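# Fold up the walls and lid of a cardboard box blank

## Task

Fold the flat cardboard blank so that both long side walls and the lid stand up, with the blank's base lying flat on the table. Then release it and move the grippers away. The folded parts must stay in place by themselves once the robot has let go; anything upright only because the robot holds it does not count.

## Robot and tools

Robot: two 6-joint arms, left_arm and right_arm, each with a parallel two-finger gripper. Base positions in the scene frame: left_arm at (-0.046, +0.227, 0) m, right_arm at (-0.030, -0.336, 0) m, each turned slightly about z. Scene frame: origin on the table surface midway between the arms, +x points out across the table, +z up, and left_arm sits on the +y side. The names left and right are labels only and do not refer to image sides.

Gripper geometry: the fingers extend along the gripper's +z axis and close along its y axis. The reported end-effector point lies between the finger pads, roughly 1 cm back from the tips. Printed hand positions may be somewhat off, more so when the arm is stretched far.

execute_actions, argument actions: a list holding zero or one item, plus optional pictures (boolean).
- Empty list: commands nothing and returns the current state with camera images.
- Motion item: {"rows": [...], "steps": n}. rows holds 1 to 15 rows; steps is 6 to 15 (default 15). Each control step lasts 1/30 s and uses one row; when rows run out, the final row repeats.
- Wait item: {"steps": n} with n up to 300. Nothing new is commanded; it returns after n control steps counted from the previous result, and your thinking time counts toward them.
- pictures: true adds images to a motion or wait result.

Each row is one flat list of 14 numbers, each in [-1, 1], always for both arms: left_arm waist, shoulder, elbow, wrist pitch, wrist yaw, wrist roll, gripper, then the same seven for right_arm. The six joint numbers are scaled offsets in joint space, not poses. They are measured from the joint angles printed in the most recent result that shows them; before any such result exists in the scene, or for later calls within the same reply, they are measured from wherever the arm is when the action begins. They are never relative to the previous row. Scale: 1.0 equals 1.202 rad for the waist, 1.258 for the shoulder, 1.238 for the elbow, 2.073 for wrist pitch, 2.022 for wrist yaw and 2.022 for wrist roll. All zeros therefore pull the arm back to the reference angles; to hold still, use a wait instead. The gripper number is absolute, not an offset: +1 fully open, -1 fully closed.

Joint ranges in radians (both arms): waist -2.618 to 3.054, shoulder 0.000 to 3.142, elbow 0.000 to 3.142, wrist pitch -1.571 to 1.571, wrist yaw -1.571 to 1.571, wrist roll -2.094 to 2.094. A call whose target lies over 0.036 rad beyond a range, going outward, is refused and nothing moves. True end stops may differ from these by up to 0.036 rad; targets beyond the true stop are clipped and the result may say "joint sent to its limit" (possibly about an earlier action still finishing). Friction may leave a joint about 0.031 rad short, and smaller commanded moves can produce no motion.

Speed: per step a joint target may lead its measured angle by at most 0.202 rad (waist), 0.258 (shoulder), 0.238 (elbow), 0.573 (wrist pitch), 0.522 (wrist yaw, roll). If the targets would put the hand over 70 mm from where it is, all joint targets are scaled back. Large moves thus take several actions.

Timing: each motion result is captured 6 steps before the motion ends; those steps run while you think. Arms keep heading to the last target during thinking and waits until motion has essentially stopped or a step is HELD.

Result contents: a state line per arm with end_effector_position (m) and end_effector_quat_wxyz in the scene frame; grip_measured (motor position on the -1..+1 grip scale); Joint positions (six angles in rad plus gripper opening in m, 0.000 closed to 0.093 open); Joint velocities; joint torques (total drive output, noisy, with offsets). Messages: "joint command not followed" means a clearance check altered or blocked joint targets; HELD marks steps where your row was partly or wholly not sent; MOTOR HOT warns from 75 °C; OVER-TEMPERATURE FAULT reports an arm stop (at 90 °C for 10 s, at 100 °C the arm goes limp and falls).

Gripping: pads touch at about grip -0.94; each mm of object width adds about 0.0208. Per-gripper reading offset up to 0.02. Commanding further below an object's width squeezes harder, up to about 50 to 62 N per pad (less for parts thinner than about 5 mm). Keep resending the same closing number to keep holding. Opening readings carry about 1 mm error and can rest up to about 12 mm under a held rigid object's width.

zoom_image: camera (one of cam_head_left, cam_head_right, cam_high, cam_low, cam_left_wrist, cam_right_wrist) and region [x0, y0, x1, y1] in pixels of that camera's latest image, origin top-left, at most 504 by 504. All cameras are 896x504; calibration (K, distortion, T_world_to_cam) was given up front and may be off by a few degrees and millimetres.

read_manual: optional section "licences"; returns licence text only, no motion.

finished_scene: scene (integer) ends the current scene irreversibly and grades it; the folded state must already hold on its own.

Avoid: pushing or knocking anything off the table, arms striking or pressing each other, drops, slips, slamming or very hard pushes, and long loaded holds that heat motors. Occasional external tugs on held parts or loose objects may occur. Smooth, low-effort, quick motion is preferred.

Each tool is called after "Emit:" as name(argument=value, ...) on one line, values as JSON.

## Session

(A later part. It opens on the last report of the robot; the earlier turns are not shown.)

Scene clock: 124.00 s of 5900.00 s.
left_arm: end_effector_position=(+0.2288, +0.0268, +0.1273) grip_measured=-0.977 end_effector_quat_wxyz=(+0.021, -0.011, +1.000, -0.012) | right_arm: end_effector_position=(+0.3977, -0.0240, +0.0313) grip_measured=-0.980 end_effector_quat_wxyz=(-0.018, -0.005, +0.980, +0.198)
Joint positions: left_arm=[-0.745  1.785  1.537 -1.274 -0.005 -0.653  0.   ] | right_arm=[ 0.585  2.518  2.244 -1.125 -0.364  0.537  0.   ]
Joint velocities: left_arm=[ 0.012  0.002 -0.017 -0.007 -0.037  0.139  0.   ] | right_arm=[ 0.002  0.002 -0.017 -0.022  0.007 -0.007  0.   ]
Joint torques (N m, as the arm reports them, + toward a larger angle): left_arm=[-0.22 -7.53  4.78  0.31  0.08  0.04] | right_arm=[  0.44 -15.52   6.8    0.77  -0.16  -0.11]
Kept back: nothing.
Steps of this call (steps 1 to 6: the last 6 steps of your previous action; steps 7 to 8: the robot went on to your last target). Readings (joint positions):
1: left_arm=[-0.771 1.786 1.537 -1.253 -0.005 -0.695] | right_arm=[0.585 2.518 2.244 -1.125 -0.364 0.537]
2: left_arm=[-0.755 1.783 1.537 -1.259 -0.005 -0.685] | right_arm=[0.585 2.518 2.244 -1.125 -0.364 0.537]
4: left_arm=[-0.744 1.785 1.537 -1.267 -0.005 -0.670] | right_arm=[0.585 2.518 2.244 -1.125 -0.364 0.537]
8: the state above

Emit:
execute_actions(actions=[{"rows": [[0,0,0,0,0,0,-1,-0.0061,-0.0105,-0.0285,0.0172,-0.0108,0,-1],[0,0,0,0,0,0,-1,-0.0122,-0.0211,-0.057,0.0343,-0.0215,0.0001,-1],[0,0,0,0,0,0,-1,-0.0183,-0.0316,-0.0854,0.0515,-0.0323,0.0001,-1],[0,0,0,0,0,0,-1,-0.0244,-0.0421,-0.1139,0.0687,-0.043,0.0002,-1],[0,0,0,0,0,0,-1,-0.0305,-0.0527,-0.1424,0.0858,-0.0538,0.0002,-1],[0,0,0,0,0,0,-1,-0.0366,-0.0632,-0.1709,0.103,-0.0646,0.0003,-1],[0,0,0,0,0,0,-1,-0.0427,-0.0737,-0.1993,0.1202,-0.0753,0.0003,-1],[0,0,0,0,0,0,-1,-0.0488,-0.0843,-0.2278,0.1373,-0.0861,0.0003,-1],[0,0,0,0,0,0,-1,-0.0549,-0.0948,-0.2563,0.1545,-0.0968,0.0004,-1],[0,0,0,0,0,0,-1,-0.061,-0.1053,-0.2848,0.1717,-0.1076,0.0004,-1],[0,0,0,0,0,0,-1,-0.0671,-0.1159,-0.3132,0.1888,-0.1183,0.0005,-1],[0,0,0,0,0,0,-1,-0.0732,-0.1264,-0.3417,0.206,-0.1291,0.0005,-1]], "steps": 15}])

Emit:
execute_actions(actions=[{"steps": 10}], pictures=true)

Scene clock: 124.87 s of 5900.00 s.
left_arm: end_effector_position=(+0.2280, +0.0274, +0.1273) grip_measured=-0.977 end_effector_quat_wxyz=(+0.019, -0.008, +1.000, -0.011) | right_arm: end_effector_position=(+0.3946, -0.0316, +0.0178) grip_measured=-0.980 end_effector_quat_wxyz=(-0.020, +0.004, +0.968, +0.251)
Joint positions: left_arm=[-0.745  1.785  1.537 -1.279 -0.005 -0.647  0.   ] | right_arm=[ 0.545  2.438  2.01  -0.928 -0.466  0.536  0.   ]
Joint velocities: left_arm=[-0.002  0.007  0.002  0.007  0.051  0.007  0.   ] | right_arm=[-0.247 -0.388 -0.989  0.916 -0.623  0.051  0.   ]
Joint torques (N m, as the arm reports them, + toward a larger angle): left_arm=[ 0.1  -8.25  6.    0.55 -0.01 -0.05] | right_arm=[ -0.44 -16.56   5.12   0.64  -0.29  -0.07]
Steps of this call (steps 1 to 17: the robot went on to your last target; steps 18 to 26: the first 9 steps of this action). Readings (joint positions):
18: left_arm=[-0.745 1.785 1.537 -1.279 -0.005 -0.643] | right_arm=[0.585 2.518 2.244 -1.125 -0.365 0.537]
19: left_arm=[-0.745 1.785 1.537 -1.279 -0.005 -0.644] | right_arm=[0.584 2.515 2.233 -1.115 -0.370 0.537]
21: left_arm=[-0.745 1.785 1.537 -1.279 -0.005 -0.646] | right_arm=[0.579 2.496 2.182 -1.075 -0.388 0.537]
25: left_arm=[-0.745 1.785 1.537 -1.279 -0.005 -0.647] | right_arm=[0.553 2.451 2.045 -0.960 -0.448 0.536]
26: the state above

Scene clock: 125.20 s of 5900.00 s.
left_arm: end_effector_position=(+0.2280, +0.0274, +0.1273) grip_measured=-0.977 end_effector_quat_wxyz=(+0.019, -0.008, +1.000, -0.011) | right_arm: end_effector_position=(+0.3978, -0.0372, +0.0188) grip_measured=-0.980 end_effector_quat_wxyz=(-0.010, +0.009, +0.948, +0.318)
Joint positions: left_arm=[-0.745  1.785  1.537 -1.279 -0.005 -0.648  0.   ] | right_arm=[ 0.498  2.376  1.845 -0.748 -0.588  0.536  0.   ]
Joint velocities: left_arm=[-0.012  0.017  0.007  0.066  0.022 -0.095  0.   ] | right_arm=[-0.007 -0.007 -0.012  0.139 -0.095 -0.022  0.   ]
Joint torques (N m, as the arm reports them, + toward a larger angle): left_arm=[ 0.18 -8.25  6.03  0.57 -0.02 -0.09] | right_arm=[  0.36 -16.05   5.08   1.37  -0.45  -0.09]
Kept back: nothing.
Steps of this call (steps 1 to 6: the last 6 steps of your previous action; steps 7 to 10: the robot went on to your last target). Readings (joint positions):
1: left_arm=[-0.745 1.785 1.537 -1.279 -0.005 -0.647] | right_arm=[0.536 2.425 1.975 -0.895 -0.487 0.536]
2: left_arm=[-0.745 1.785 1.537 -1.279 -0.005 -0.647] | right_arm=[0.528 2.411 1.941 -0.860 -0.509 0.536]
4: left_arm=[-0.745 1.785 1.537 -1.279 -0.005 -0.648] | right_arm=[0.513 2.385 1.880 -0.801 -0.545 0.536]
8: left_arm=[-0.745 1.785 1.537 -1.279 -0.005 -0.648] | right_arm=[0.498 2.376 1.848 -0.756 -0.580 0.536]
10: the state above
camera_calibration (this result's frames):
cam_left_wrist: T_world_to_cam=[[0.0109226, -0.999811, 0.0161036, 0.0244385], [-0.918022, -0.00364256, 0.396513, 0.195527], [-0.396379, -0.0191144, -0.917888, 0.288498], [0, 0, 0, 1]] pos_world=[0.293585, 0.0306606, 0.186887]
cam_right_wrist: T_world_to_cam=[[-0.0340445, -0.794755, -0.605975, -0.00649181], [-0.903192, -0.235122, 0.359113, 0.381787], [-0.427885, 0.559537, -0.709812, 0.289579], [0, 0, 0, 1]] pos_world=[0.468513, -0.0774231, 0.0645081]

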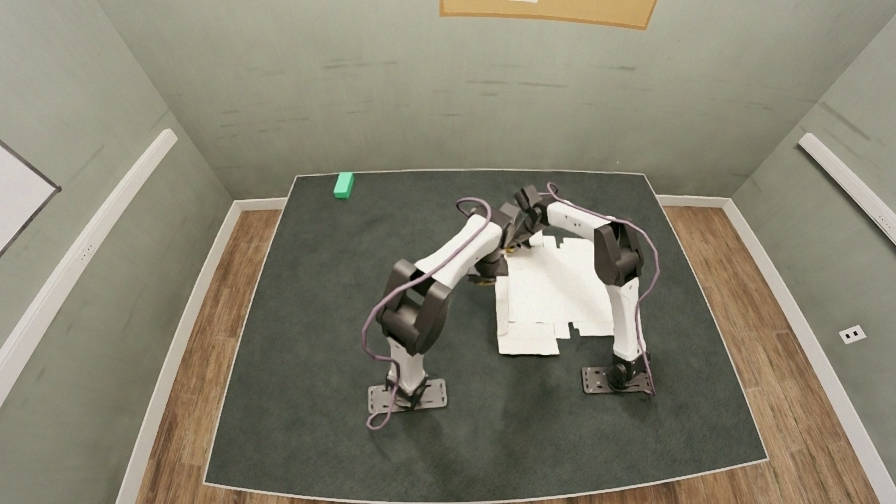

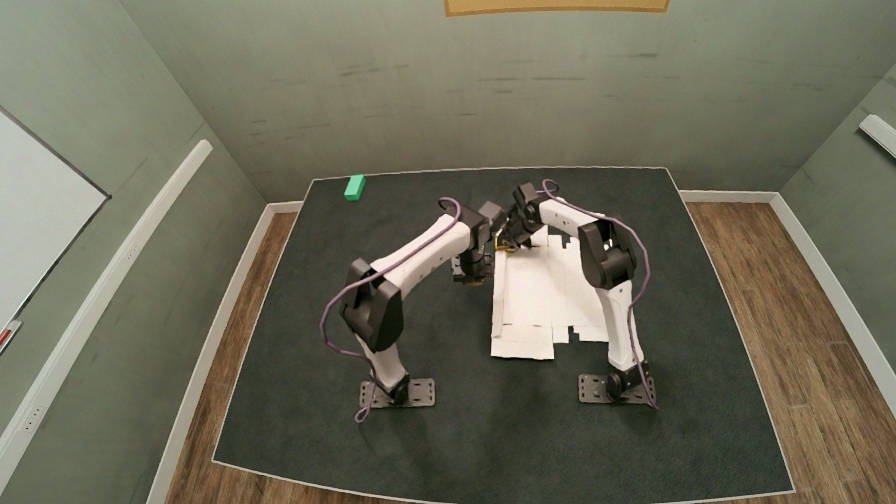

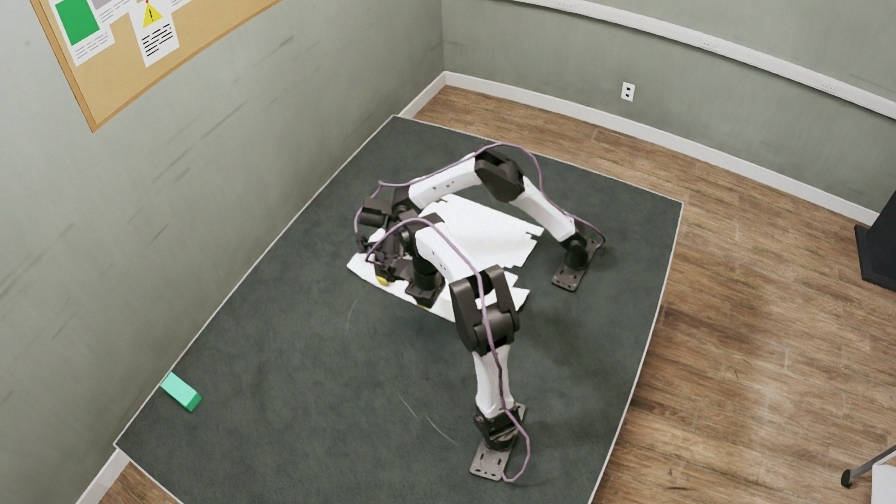

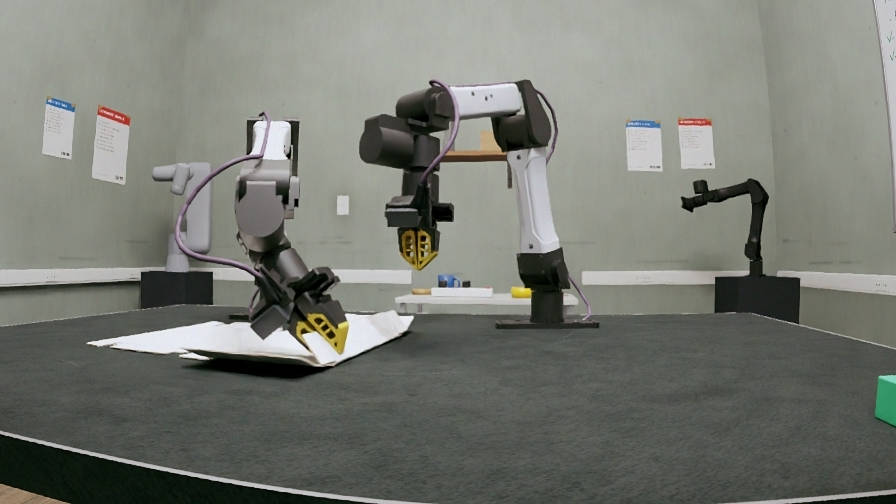

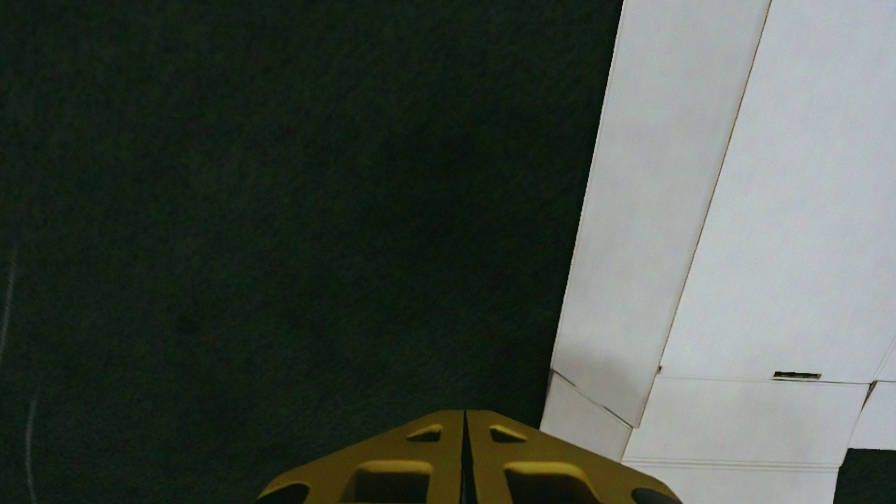

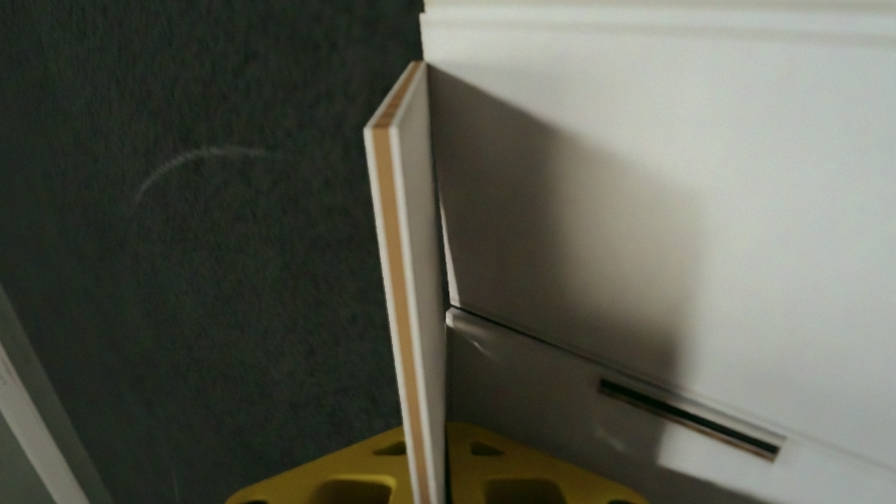

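Emit:
execute_actions(actions=[{"rows": [[0,0,0,0,0,0,-1,-0.0062,-0.0031,-0.0199,0.0202,-0.0151,0.0033,-1],[0,0,0,0,0,0,-1,-0.0125,-0.0061,-0.0399,0.0404,-0.0303,0.0066,-1],[0,0,0,0,0,0,-1,-0.0187,-0.0092,-0.0598,0.0606,-0.0454,0.0099,-1],[0,0,0,0,0,0,-1,-0.025,-0.0122,-0.0797,0.0807,-0.0605,0.0132,-1],[0,0,0,0,0,0,-1,-0.0312,-0.0153,-0.0996,0.1009,-0.0756,0.0165,-1],[0,0,0,0,0,0,-1,-0.0375,-0.0183,-0.1196,0.1211,-0.0908,0.0198,-1],[0,0,0,0,0,0,-1,-0.0437,-0.0214,-0.1395,0.1413,-0.1059,0.0231,-1],[0,0,0,0,0,0,-1,-0.0499,-0.0244,-0.1594,0.1615,-0.121,0.0264,-1],[0,0,0,0,0,0,-1,-0.0562,-0.0275,-0.1793,0.1817,-0.1361,0.0297,-1],[0,0,0,0,0,0,-1,-0.0624,-0.0305,-0.1993,0.2018,-0.1513,0.033,-1],[0,0,0,0,0,0,-1,-0.0687,-0.0336,-0.2192,0.222,-0.1664,0.0363,-1],[0,0,0,0,0,0,-1,-0.0749,-0.0366,-0.2391,0.2422,-0.1815,0.0396,-1]], "steps": 15}])

Emit:
execute_actions(actions=[{"steps": 12}], pictures=true)

Scene clock: 126.23 s of 5900.00 s.
left_arm: end_effector_position=(+0.2280, +0.0274, +0.1273) grip_measured=-0.977 end_effector_quat_wxyz=(+0.019, -0.008, +1.000, -0.011) | right_arm: end_effector_position=(+0.3989, -0.0364, +0.0149) grip_measured=-0.980 end_effector_quat_wxyz=(-0.007, +0.009, +0.915, +0.404)
Joint positions: left_arm=[-0.745  1.785  1.537 -1.279 -0.005 -0.648  0.   ] | right_arm=[ 0.455  2.355  1.693 -0.524 -0.757  0.561  0.   ]
Joint velocities: left_arm=[-0.022  0.007 -0.007 -0.022 -0.037  0.051  0.   ] | right_arm=[-0.222 -0.129 -0.696  1.062 -0.711  0.154  0.   ]
Joint torques (N m, as the arm reports them, + toward a larger angle): left_arm=[ 0.17 -8.34  6.01  0.49 -0.02 -0.03] | right_arm=[ -0.43 -14.91   4.4    1.06  -0.3    0.  ]
Steps of this call (steps 1 to 22: the robot went on to your last target; steps 23 to 31: the first 9 steps of this action). Readings (joint positions):
23: left_arm=[-0.745 1.785 1.537 -1.279 -0.005 -0.648] | right_arm=[0.498 2.376 1.844 -0.738 -0.607 0.536]
24: left_arm=[-0.745 1.785 1.537 -1.279 -0.005 -0.648] | right_arm=[0.497 2.376 1.839 -0.731 -0.611 0.538]
26: left_arm=[-0.745 1.785 1.537 -1.279 -0.005 -0.648] | right_arm=[0.491 2.373 1.810 -0.691 -0.636 0.542]
30: left_arm=[-0.745 1.785 1.537 -1.279 -0.005 -0.648] | right_arm=[0.463 2.360 1.717 -0.560 -0.731 0.555]
31: the state above

Scene clock: 126.63 s of 5900.00 s.
left_arm: end_effector_position=(+0.2280, +0.0274, +0.1273) grip_measured=-0.977 end_effector_quat_wxyz=(+0.019, -0.008, +1.000, -0.011) | right_arm: end_effector_position=(+0.4029, -0.0390, +0.0250) grip_measured=-0.980 end_effector_quat_wxyz=(+0.000, +0.007, +0.873, +0.488)
Joint positions: left_arm=[-0.745  1.785  1.537 -1.279 -0.005 -0.648  0.   ] | right_arm=[ 0.41   2.339  1.577 -0.3   -0.928  0.617  0.   ]
Joint velocities: left_arm=[ 0.002  0.012 -0.017  0.022 -0.022  0.051  0.   ] | right_arm=[-0.002 -0.017  0.002  0.095 -0.11   0.081  0.   ]
Joint torques (N m, as the arm reports them, + toward a larger angle): left_arm=[ 0.14 -8.32  6.05  0.5  -0.02 -0.04] | right_arm=[  0.24 -14.84   4.33   1.71  -0.47  -0.27]
Kept back: nothing.
Steps of this call (steps 1 to 6: the last 6 steps of your previous action; steps 7 to 12: the robot went on to your last target). Readings (joint positions):
1: left_arm=[-0.745 1.785 1.537 -1.279 -0.005 -0.648] | right_arm=[0.447 2.352 1.669 -0.486 -0.782 0.567]
2: left_arm=[-0.745 1.785 1.537 -1.279 -0.005 -0.648] | right_arm=[0.439 2.349 1.644 -0.447 -0.808 0.573]
4: left_arm=[-0.745 1.785 1.537 -1.279 -0.005 -0.648] | right_arm=[0.423 2.343 1.601 -0.375 -0.864 0.586]
8: left_arm=[-0.745 1.785 1.537 -1.279 -0.005 -0.648] | right_arm=[0.411 2.340 1.578 -0.319 -0.909 0.606]
12: the state above
camera_calibration (this result's frames):
cam_left_wrist: T_world_to_cam=[[0.0109226, -0.999811, 0.0161036, 0.0244385], [-0.918022, -0.00364256, 0.396513, 0.195527], [-0.396379, -0.0191144, -0.917888, 0.288498], [0, 0, 0, 1]] pos_world=[0.293585, 0.0306606, 0.186887]
cam_right_wrist: T_world_to_cam=[[-0.0240456, -0.520058, -0.853792, 0.00887578], [-0.912423, -0.337596, 0.231331, 0.38659], [-0.408543, 0.784582, -0.466395, 0.292116], [0, 0, 0, 1]] pos_world=[0.472288, -0.0940616, 0.0543888]

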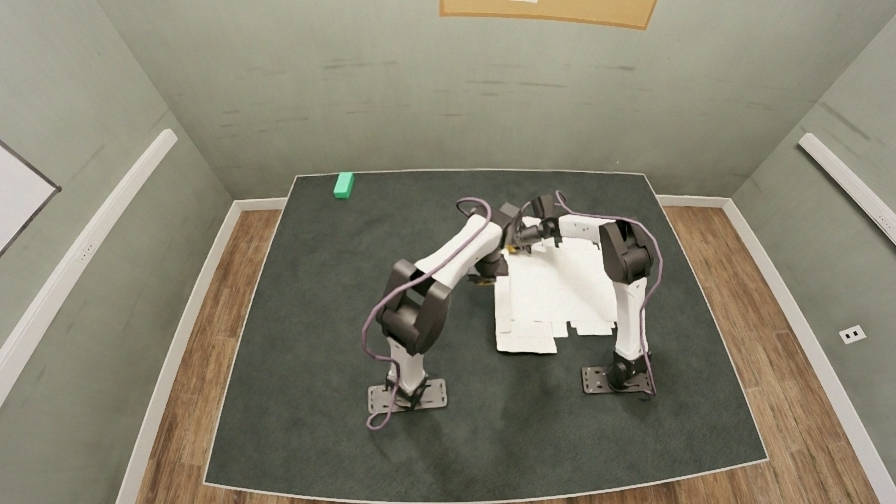

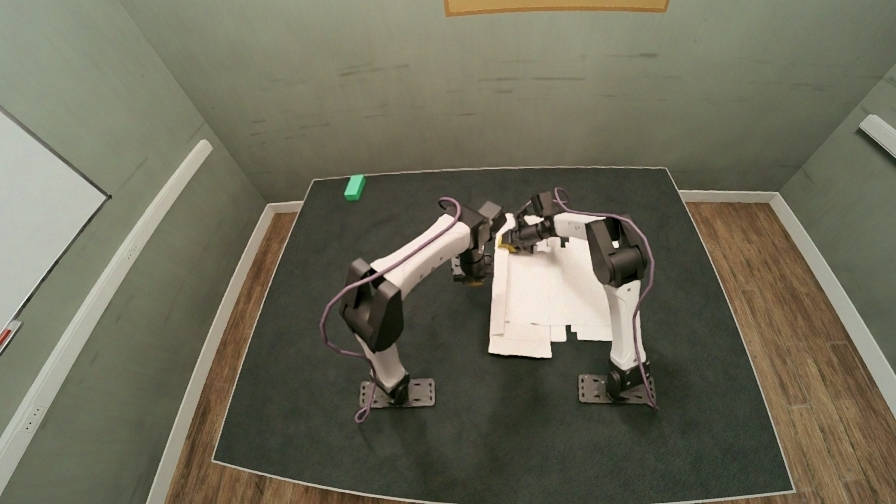

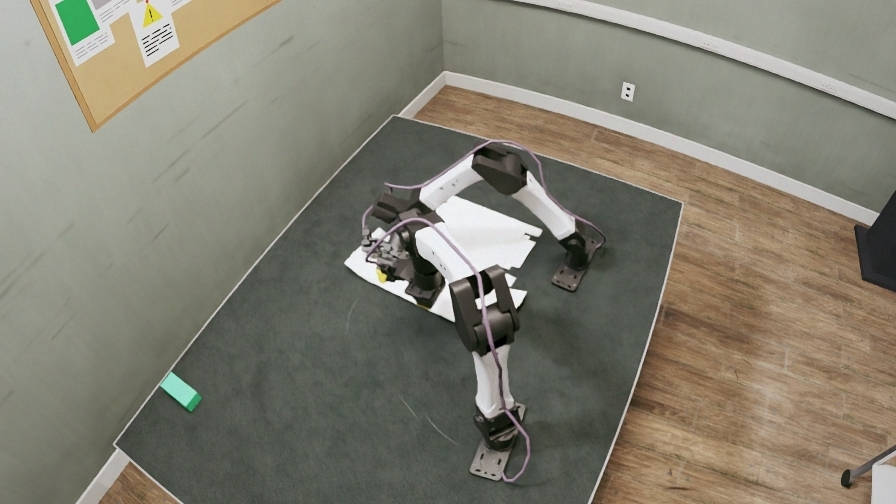

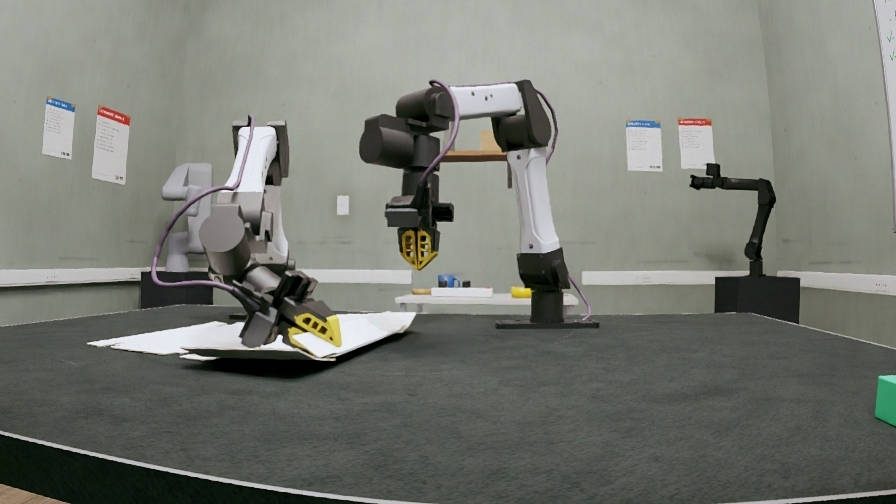

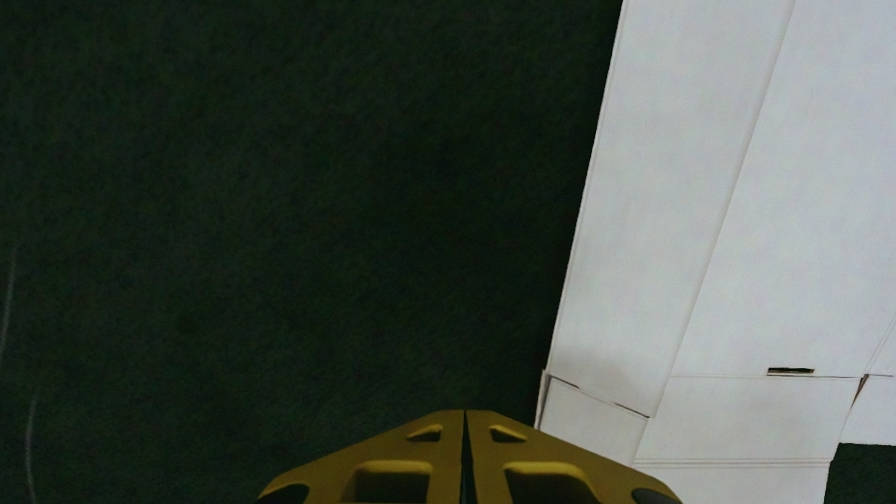

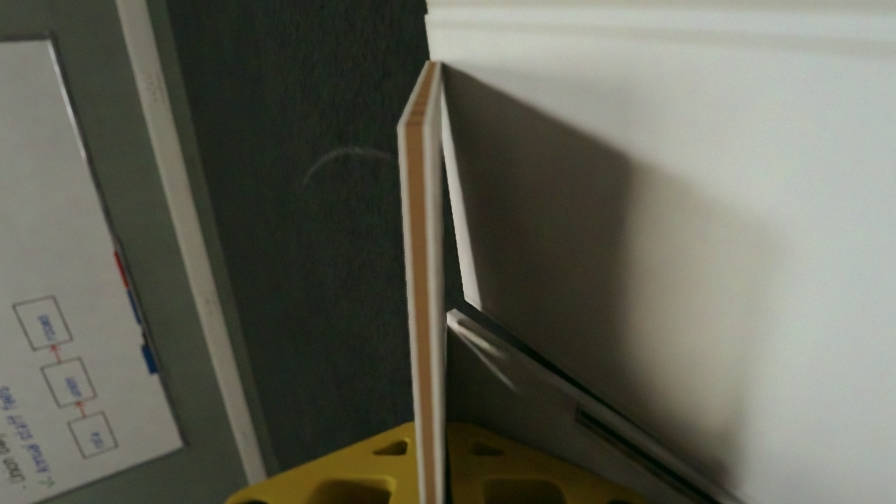

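Emit:
zoom_image(camera="cam_head_left", region=[440, 190, 640, 370])

Region (440, 190, 640, 370) of cam_head_left's 896x504 image, scaled by 2.520, with more detail than that image has; it fills the top 454 rows of this view, and the rest is white.

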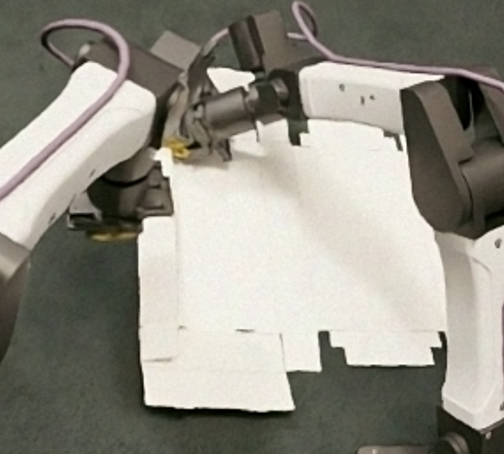

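Emit:
execute_actions(actions=[], pictures=true)

Scene clock: 128.60 s of 5900.00 s.
left_arm: end_effector_position=(+0.2280, +0.0274, +0.1273) grip_measured=-0.977 end_effector_quat_wxyz=(+0.019, -0.008, +1.000, -0.011) | right_arm: end_effector_position=(+0.4033, -0.0372, +0.0280) grip_measured=-0.980 end_effector_quat_wxyz=(-0.000, +0.005, +0.868, +0.496)
Joint positions: left_arm=[-0.745  1.785  1.537 -1.279 -0.005 -0.648  0.   ] | right_arm=[ 0.41   2.339  1.577 -0.287 -0.944  0.625  0.   ]
Joint velocities: left_arm=[-0.002 -0.002 -0.007 -0.022  0.007  0.022  0.   ] | right_arm=[-0.007  0.012 -0.012 -0.11  -0.022  0.007  0.   ]
Joint torques (N m, as the arm reports them, + toward a larger angle): left_arm=[ 0.11 -8.29  5.99  0.51 -0.03 -0.04] | right_arm=[  0.26 -14.76   4.34   1.74  -0.48  -0.25]
Kept back: nothing.
Steps of this call (steps 1 to 30: the robot went on to your last target; steps 31 to 59: nothing new was sent). Readings (joint positions):
1: left_arm=[-0.745 1.785 1.537 -1.279 -0.005 -0.648] | right_arm=[0.410 2.339 1.577 -0.297 -0.931 0.619]
2: left_arm=[-0.745 1.785 1.537 -1.279 -0.005 -0.648] | right_arm=[0.410 2.339 1.577 -0.295 -0.934 0.620]
4: left_arm=[-0.745 1.785 1.537 -1.279 -0.005 -0.648] | right_arm=[0.410 2.339 1.577 -0.292 -0.937 0.622]
8: left_arm=[-0.745 1.785 1.537 -1.279 -0.005 -0.648] | right_arm=[0.410 2.339 1.577 -0.289 -0.941 0.624]
59: the state above
All arms were judged still, so your last target was given up. Only a new action makes them travel on or press farther. Fingers that are still opening or closing keep moving.
camera_calibration (this result's frames):
cam_left_wrist: T_world_to_cam=[[0.0109226, -0.999811, 0.0161036, 0.0244385], [-0.918022, -0.00364256, 0.396513, 0.195527], [-0.396379, -0.0191144, -0.917888, 0.288498], [0, 0, 0, 1]] pos_world=[0.293585, 0.0306606, 0.186887]
cam_right_wrist: T_world_to_cam=[[-0.0208214, -0.505263, -0.862714, 0.0118741], [-0.911474, -0.34499, 0.224048, 0.386412], [-0.410831, 0.791006, -0.453351, 0.293057], [0, 0, 0, 1]] pos_world=[0.472848, -0.0925021, 0.0565271]

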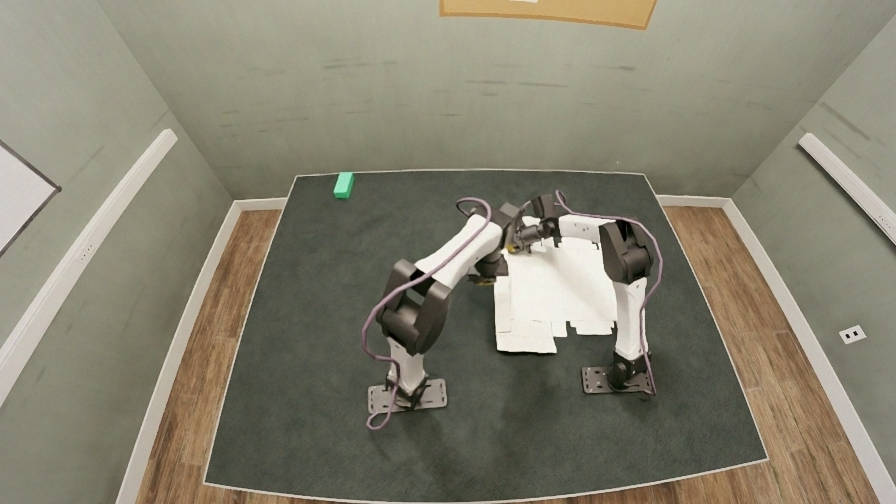

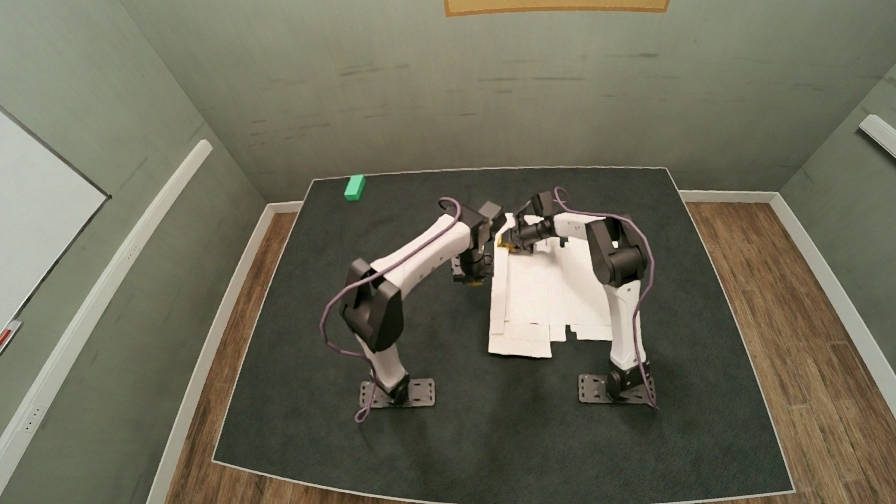

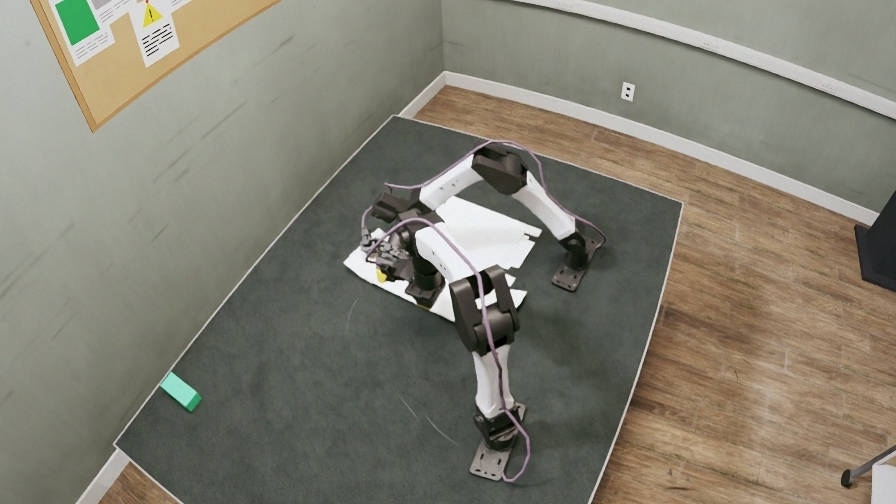

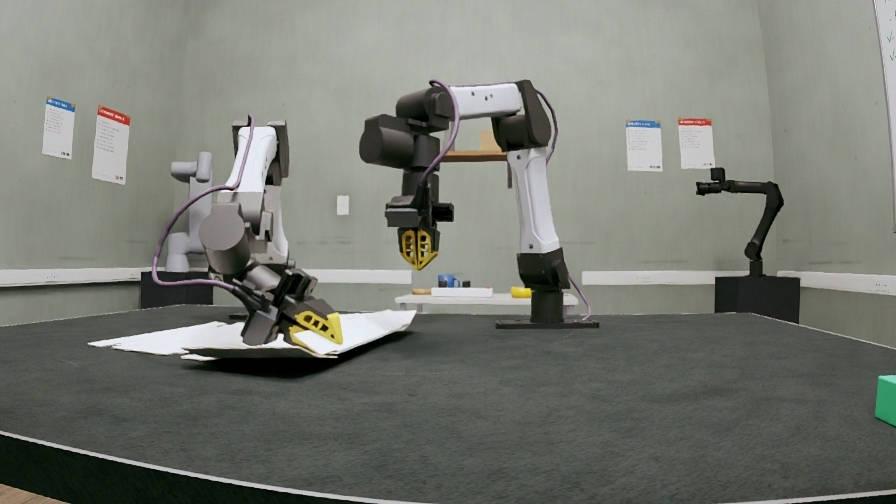

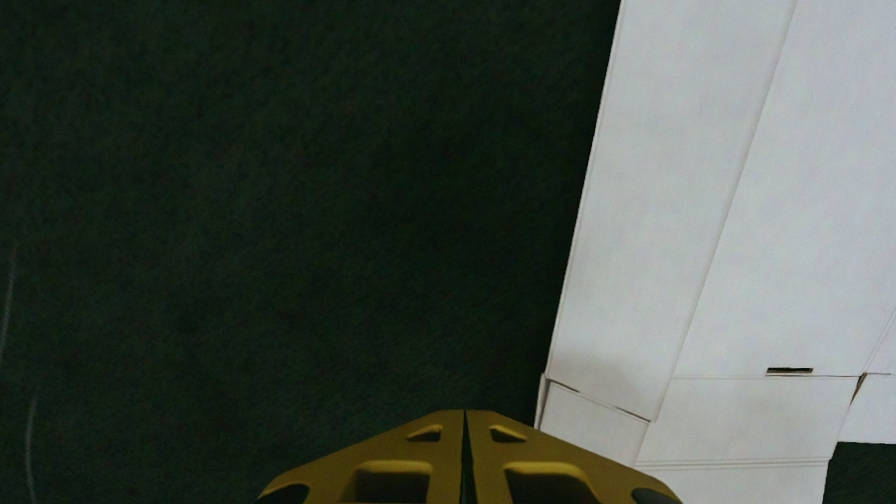

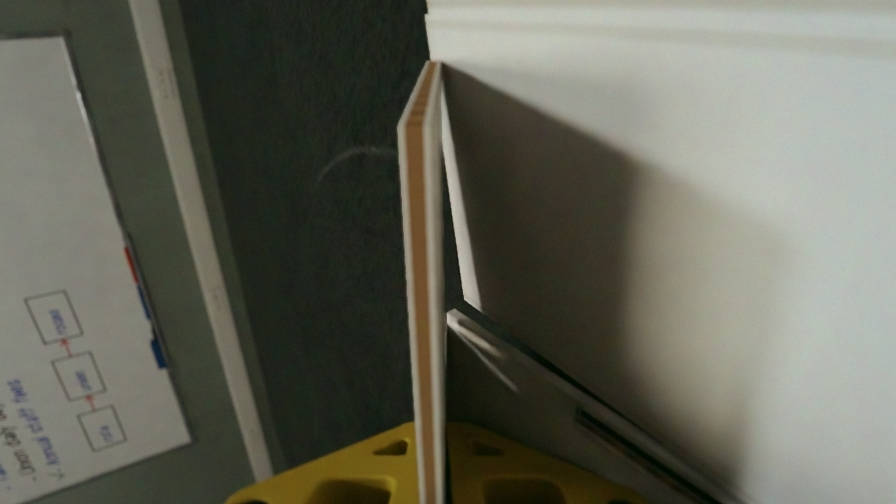

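Emit:
execute_actions(actions=[{"rows": [[-0.0144,0.02,0.0025,0.0085,0,-0.0078,-1, 0,0,0,0,0,0,-1],[-0.0287,0.04,0.005,0.017,0,-0.0156,-1, 0,0,0,0,0,0,-1],[-0.0431,0.06,0.0074,0.0256,0,-0.0234,-1, 0,0,0,0,0,0,-1],[-0.0575,0.08,0.0099,0.0341,0,-0.0312,-1, 0,0,0,0,0,0,-1],[-0.0719,0.1,0.0124,0.0426,0,-0.039,-1, 0,0,0,0,0,0,-1],[-0.0862,0.12,0.0148,0.0511,0,-0.0468,-1, 0,0,0,0,0,0,-1],[-0.1006,0.14,0.0173,0.0596,0,-0.0546,-1, 0,0,0,0,0,0,-1],[-0.115,0.16,0.0198,0.0682,0,-0.0624,-1, 0,0,0,0,0,0,-1],[-0.1293,0.18,0.0222,0.0767,0,-0.0702,-1, 0,0,0,0,0,0,-1],[-0.1437,0.1995,0.0247,0.0852,0,-0.078,-1, 0,0,0,0,0,0,-1]], "steps": 15}], pictures=true)

Scene clock: 131.33 s of 5900.00 s.
left_arm: end_effector_position=(+0.2150, -0.0154, +0.0746) grip_measured=-0.977 end_effector_quat_wxyz=(-0.012, +0.012, +1.000, +0.015) | right_arm: end_effector_position=(+0.4031, -0.0373, +0.0279) grip_measured=-0.980 end_effector_quat_wxyz=(-0.001, +0.006, +0.869, +0.496)
Joint positions: left_arm=[-0.864  1.946  1.537 -1.2   -0.006 -0.728  0.   ] | right_arm=[ 0.41   2.339  1.577 -0.288 -0.944  0.626  0.   ]
Joint velocities: left_arm=[-0.53   0.891 -0.002  0.462  0.022 -0.359  0.   ] | right_arm=[ 0.002 -0.022 -0.017 -0.022  0.022 -0.066  0.   ]
Joint torques (N m, as the arm reports them, + toward a larger angle): left_arm=[-0.37 -8.63  7.87  0.38  0.02 -0.12] | right_arm=[  0.44 -14.09   6.6    1.32  -0.36  -0.15]
Steps of this call (steps 1 to 73: nothing new was sent; steps 74 to 82: the first 9 steps of this action). Readings (joint positions):
74: left_arm=[-0.746 1.785 1.537 -1.279 -0.005 -0.650] | right_arm=[0.410 2.339 1.577 -0.287 -0.944 0.625]
75: left_arm=[-0.750 1.788 1.537 -1.278 -0.005 -0.654] | right_arm=[0.410 2.339 1.577 -0.288 -0.944 0.626]
77: left_arm=[-0.772 1.809 1.537 -1.267 -0.006 -0.669] | right_arm=[0.410 2.339 1.577 -0.288 -0.944 0.626]
81: left_arm=[-0.845 1.914 1.537 -1.216 -0.006 -0.715] | right_arm=[0.410 2.339 1.577 -0.288 -0.944 0.626]
82: the state above
camera_calibration (this result's frames):
cam_left_wrist: T_world_to_cam=[[-0.0281241, -0.998974, -0.0355068, -0.00506488], [-0.891497, 0.00899946, 0.452938, 0.194593], [-0.452153, 0.0443926, -0.890835, 0.245116], [0, 0, 0, 1]] pos_world=[0.284167, -0.0176923, 0.13004]
cam_right_wrist: T_world_to_cam=[[-0.0225145, -0.505582, -0.862485, 0.0124209], [-0.911217, -0.344552, 0.22576, 0.386132], [-0.411311, 0.790994, -0.452937, 0.293173], [0, 0, 0, 1]] pos_world=[0.472715, -0.0925757, 0.0563286]

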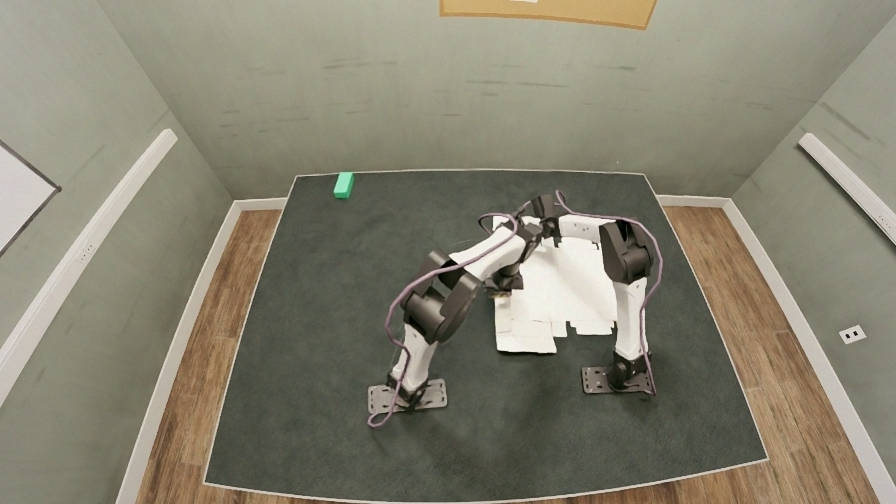

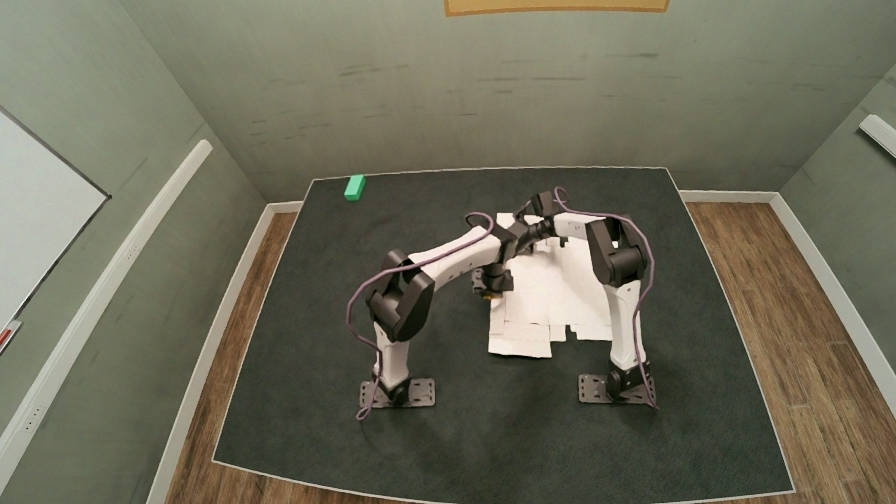

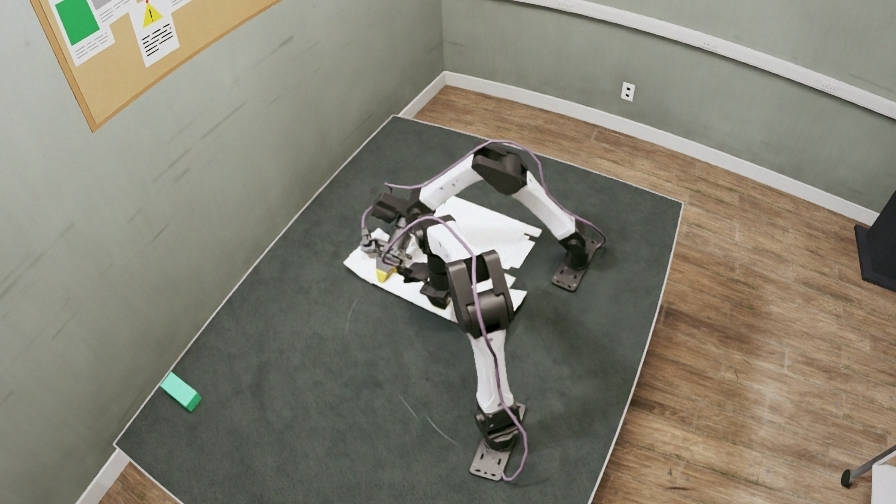

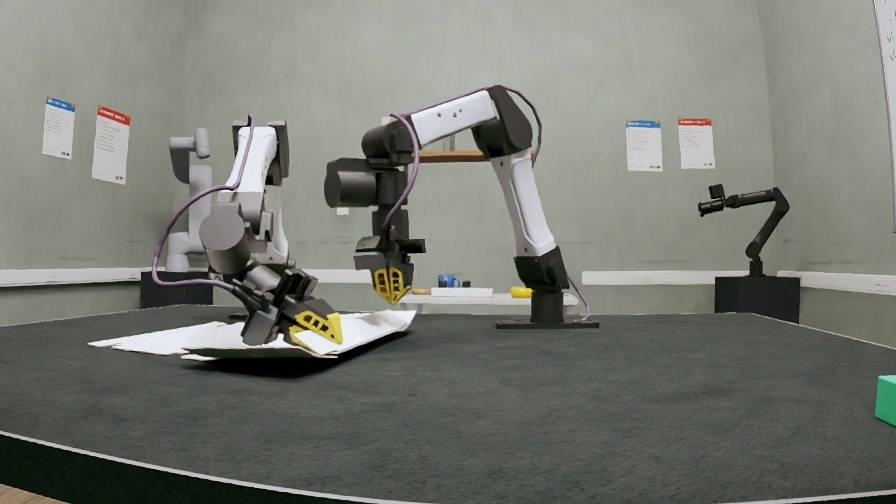

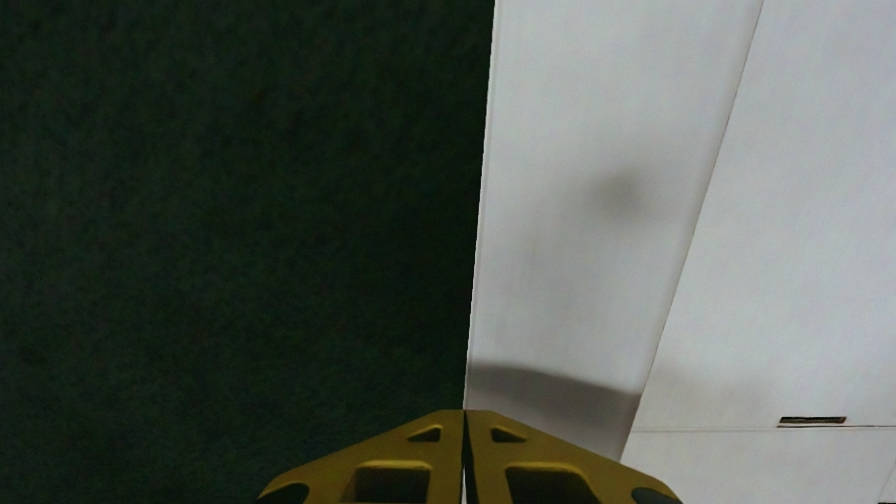

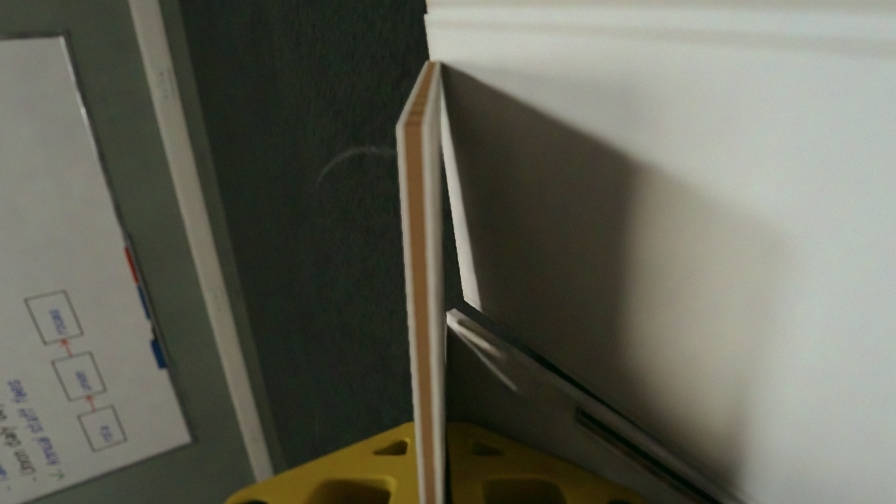

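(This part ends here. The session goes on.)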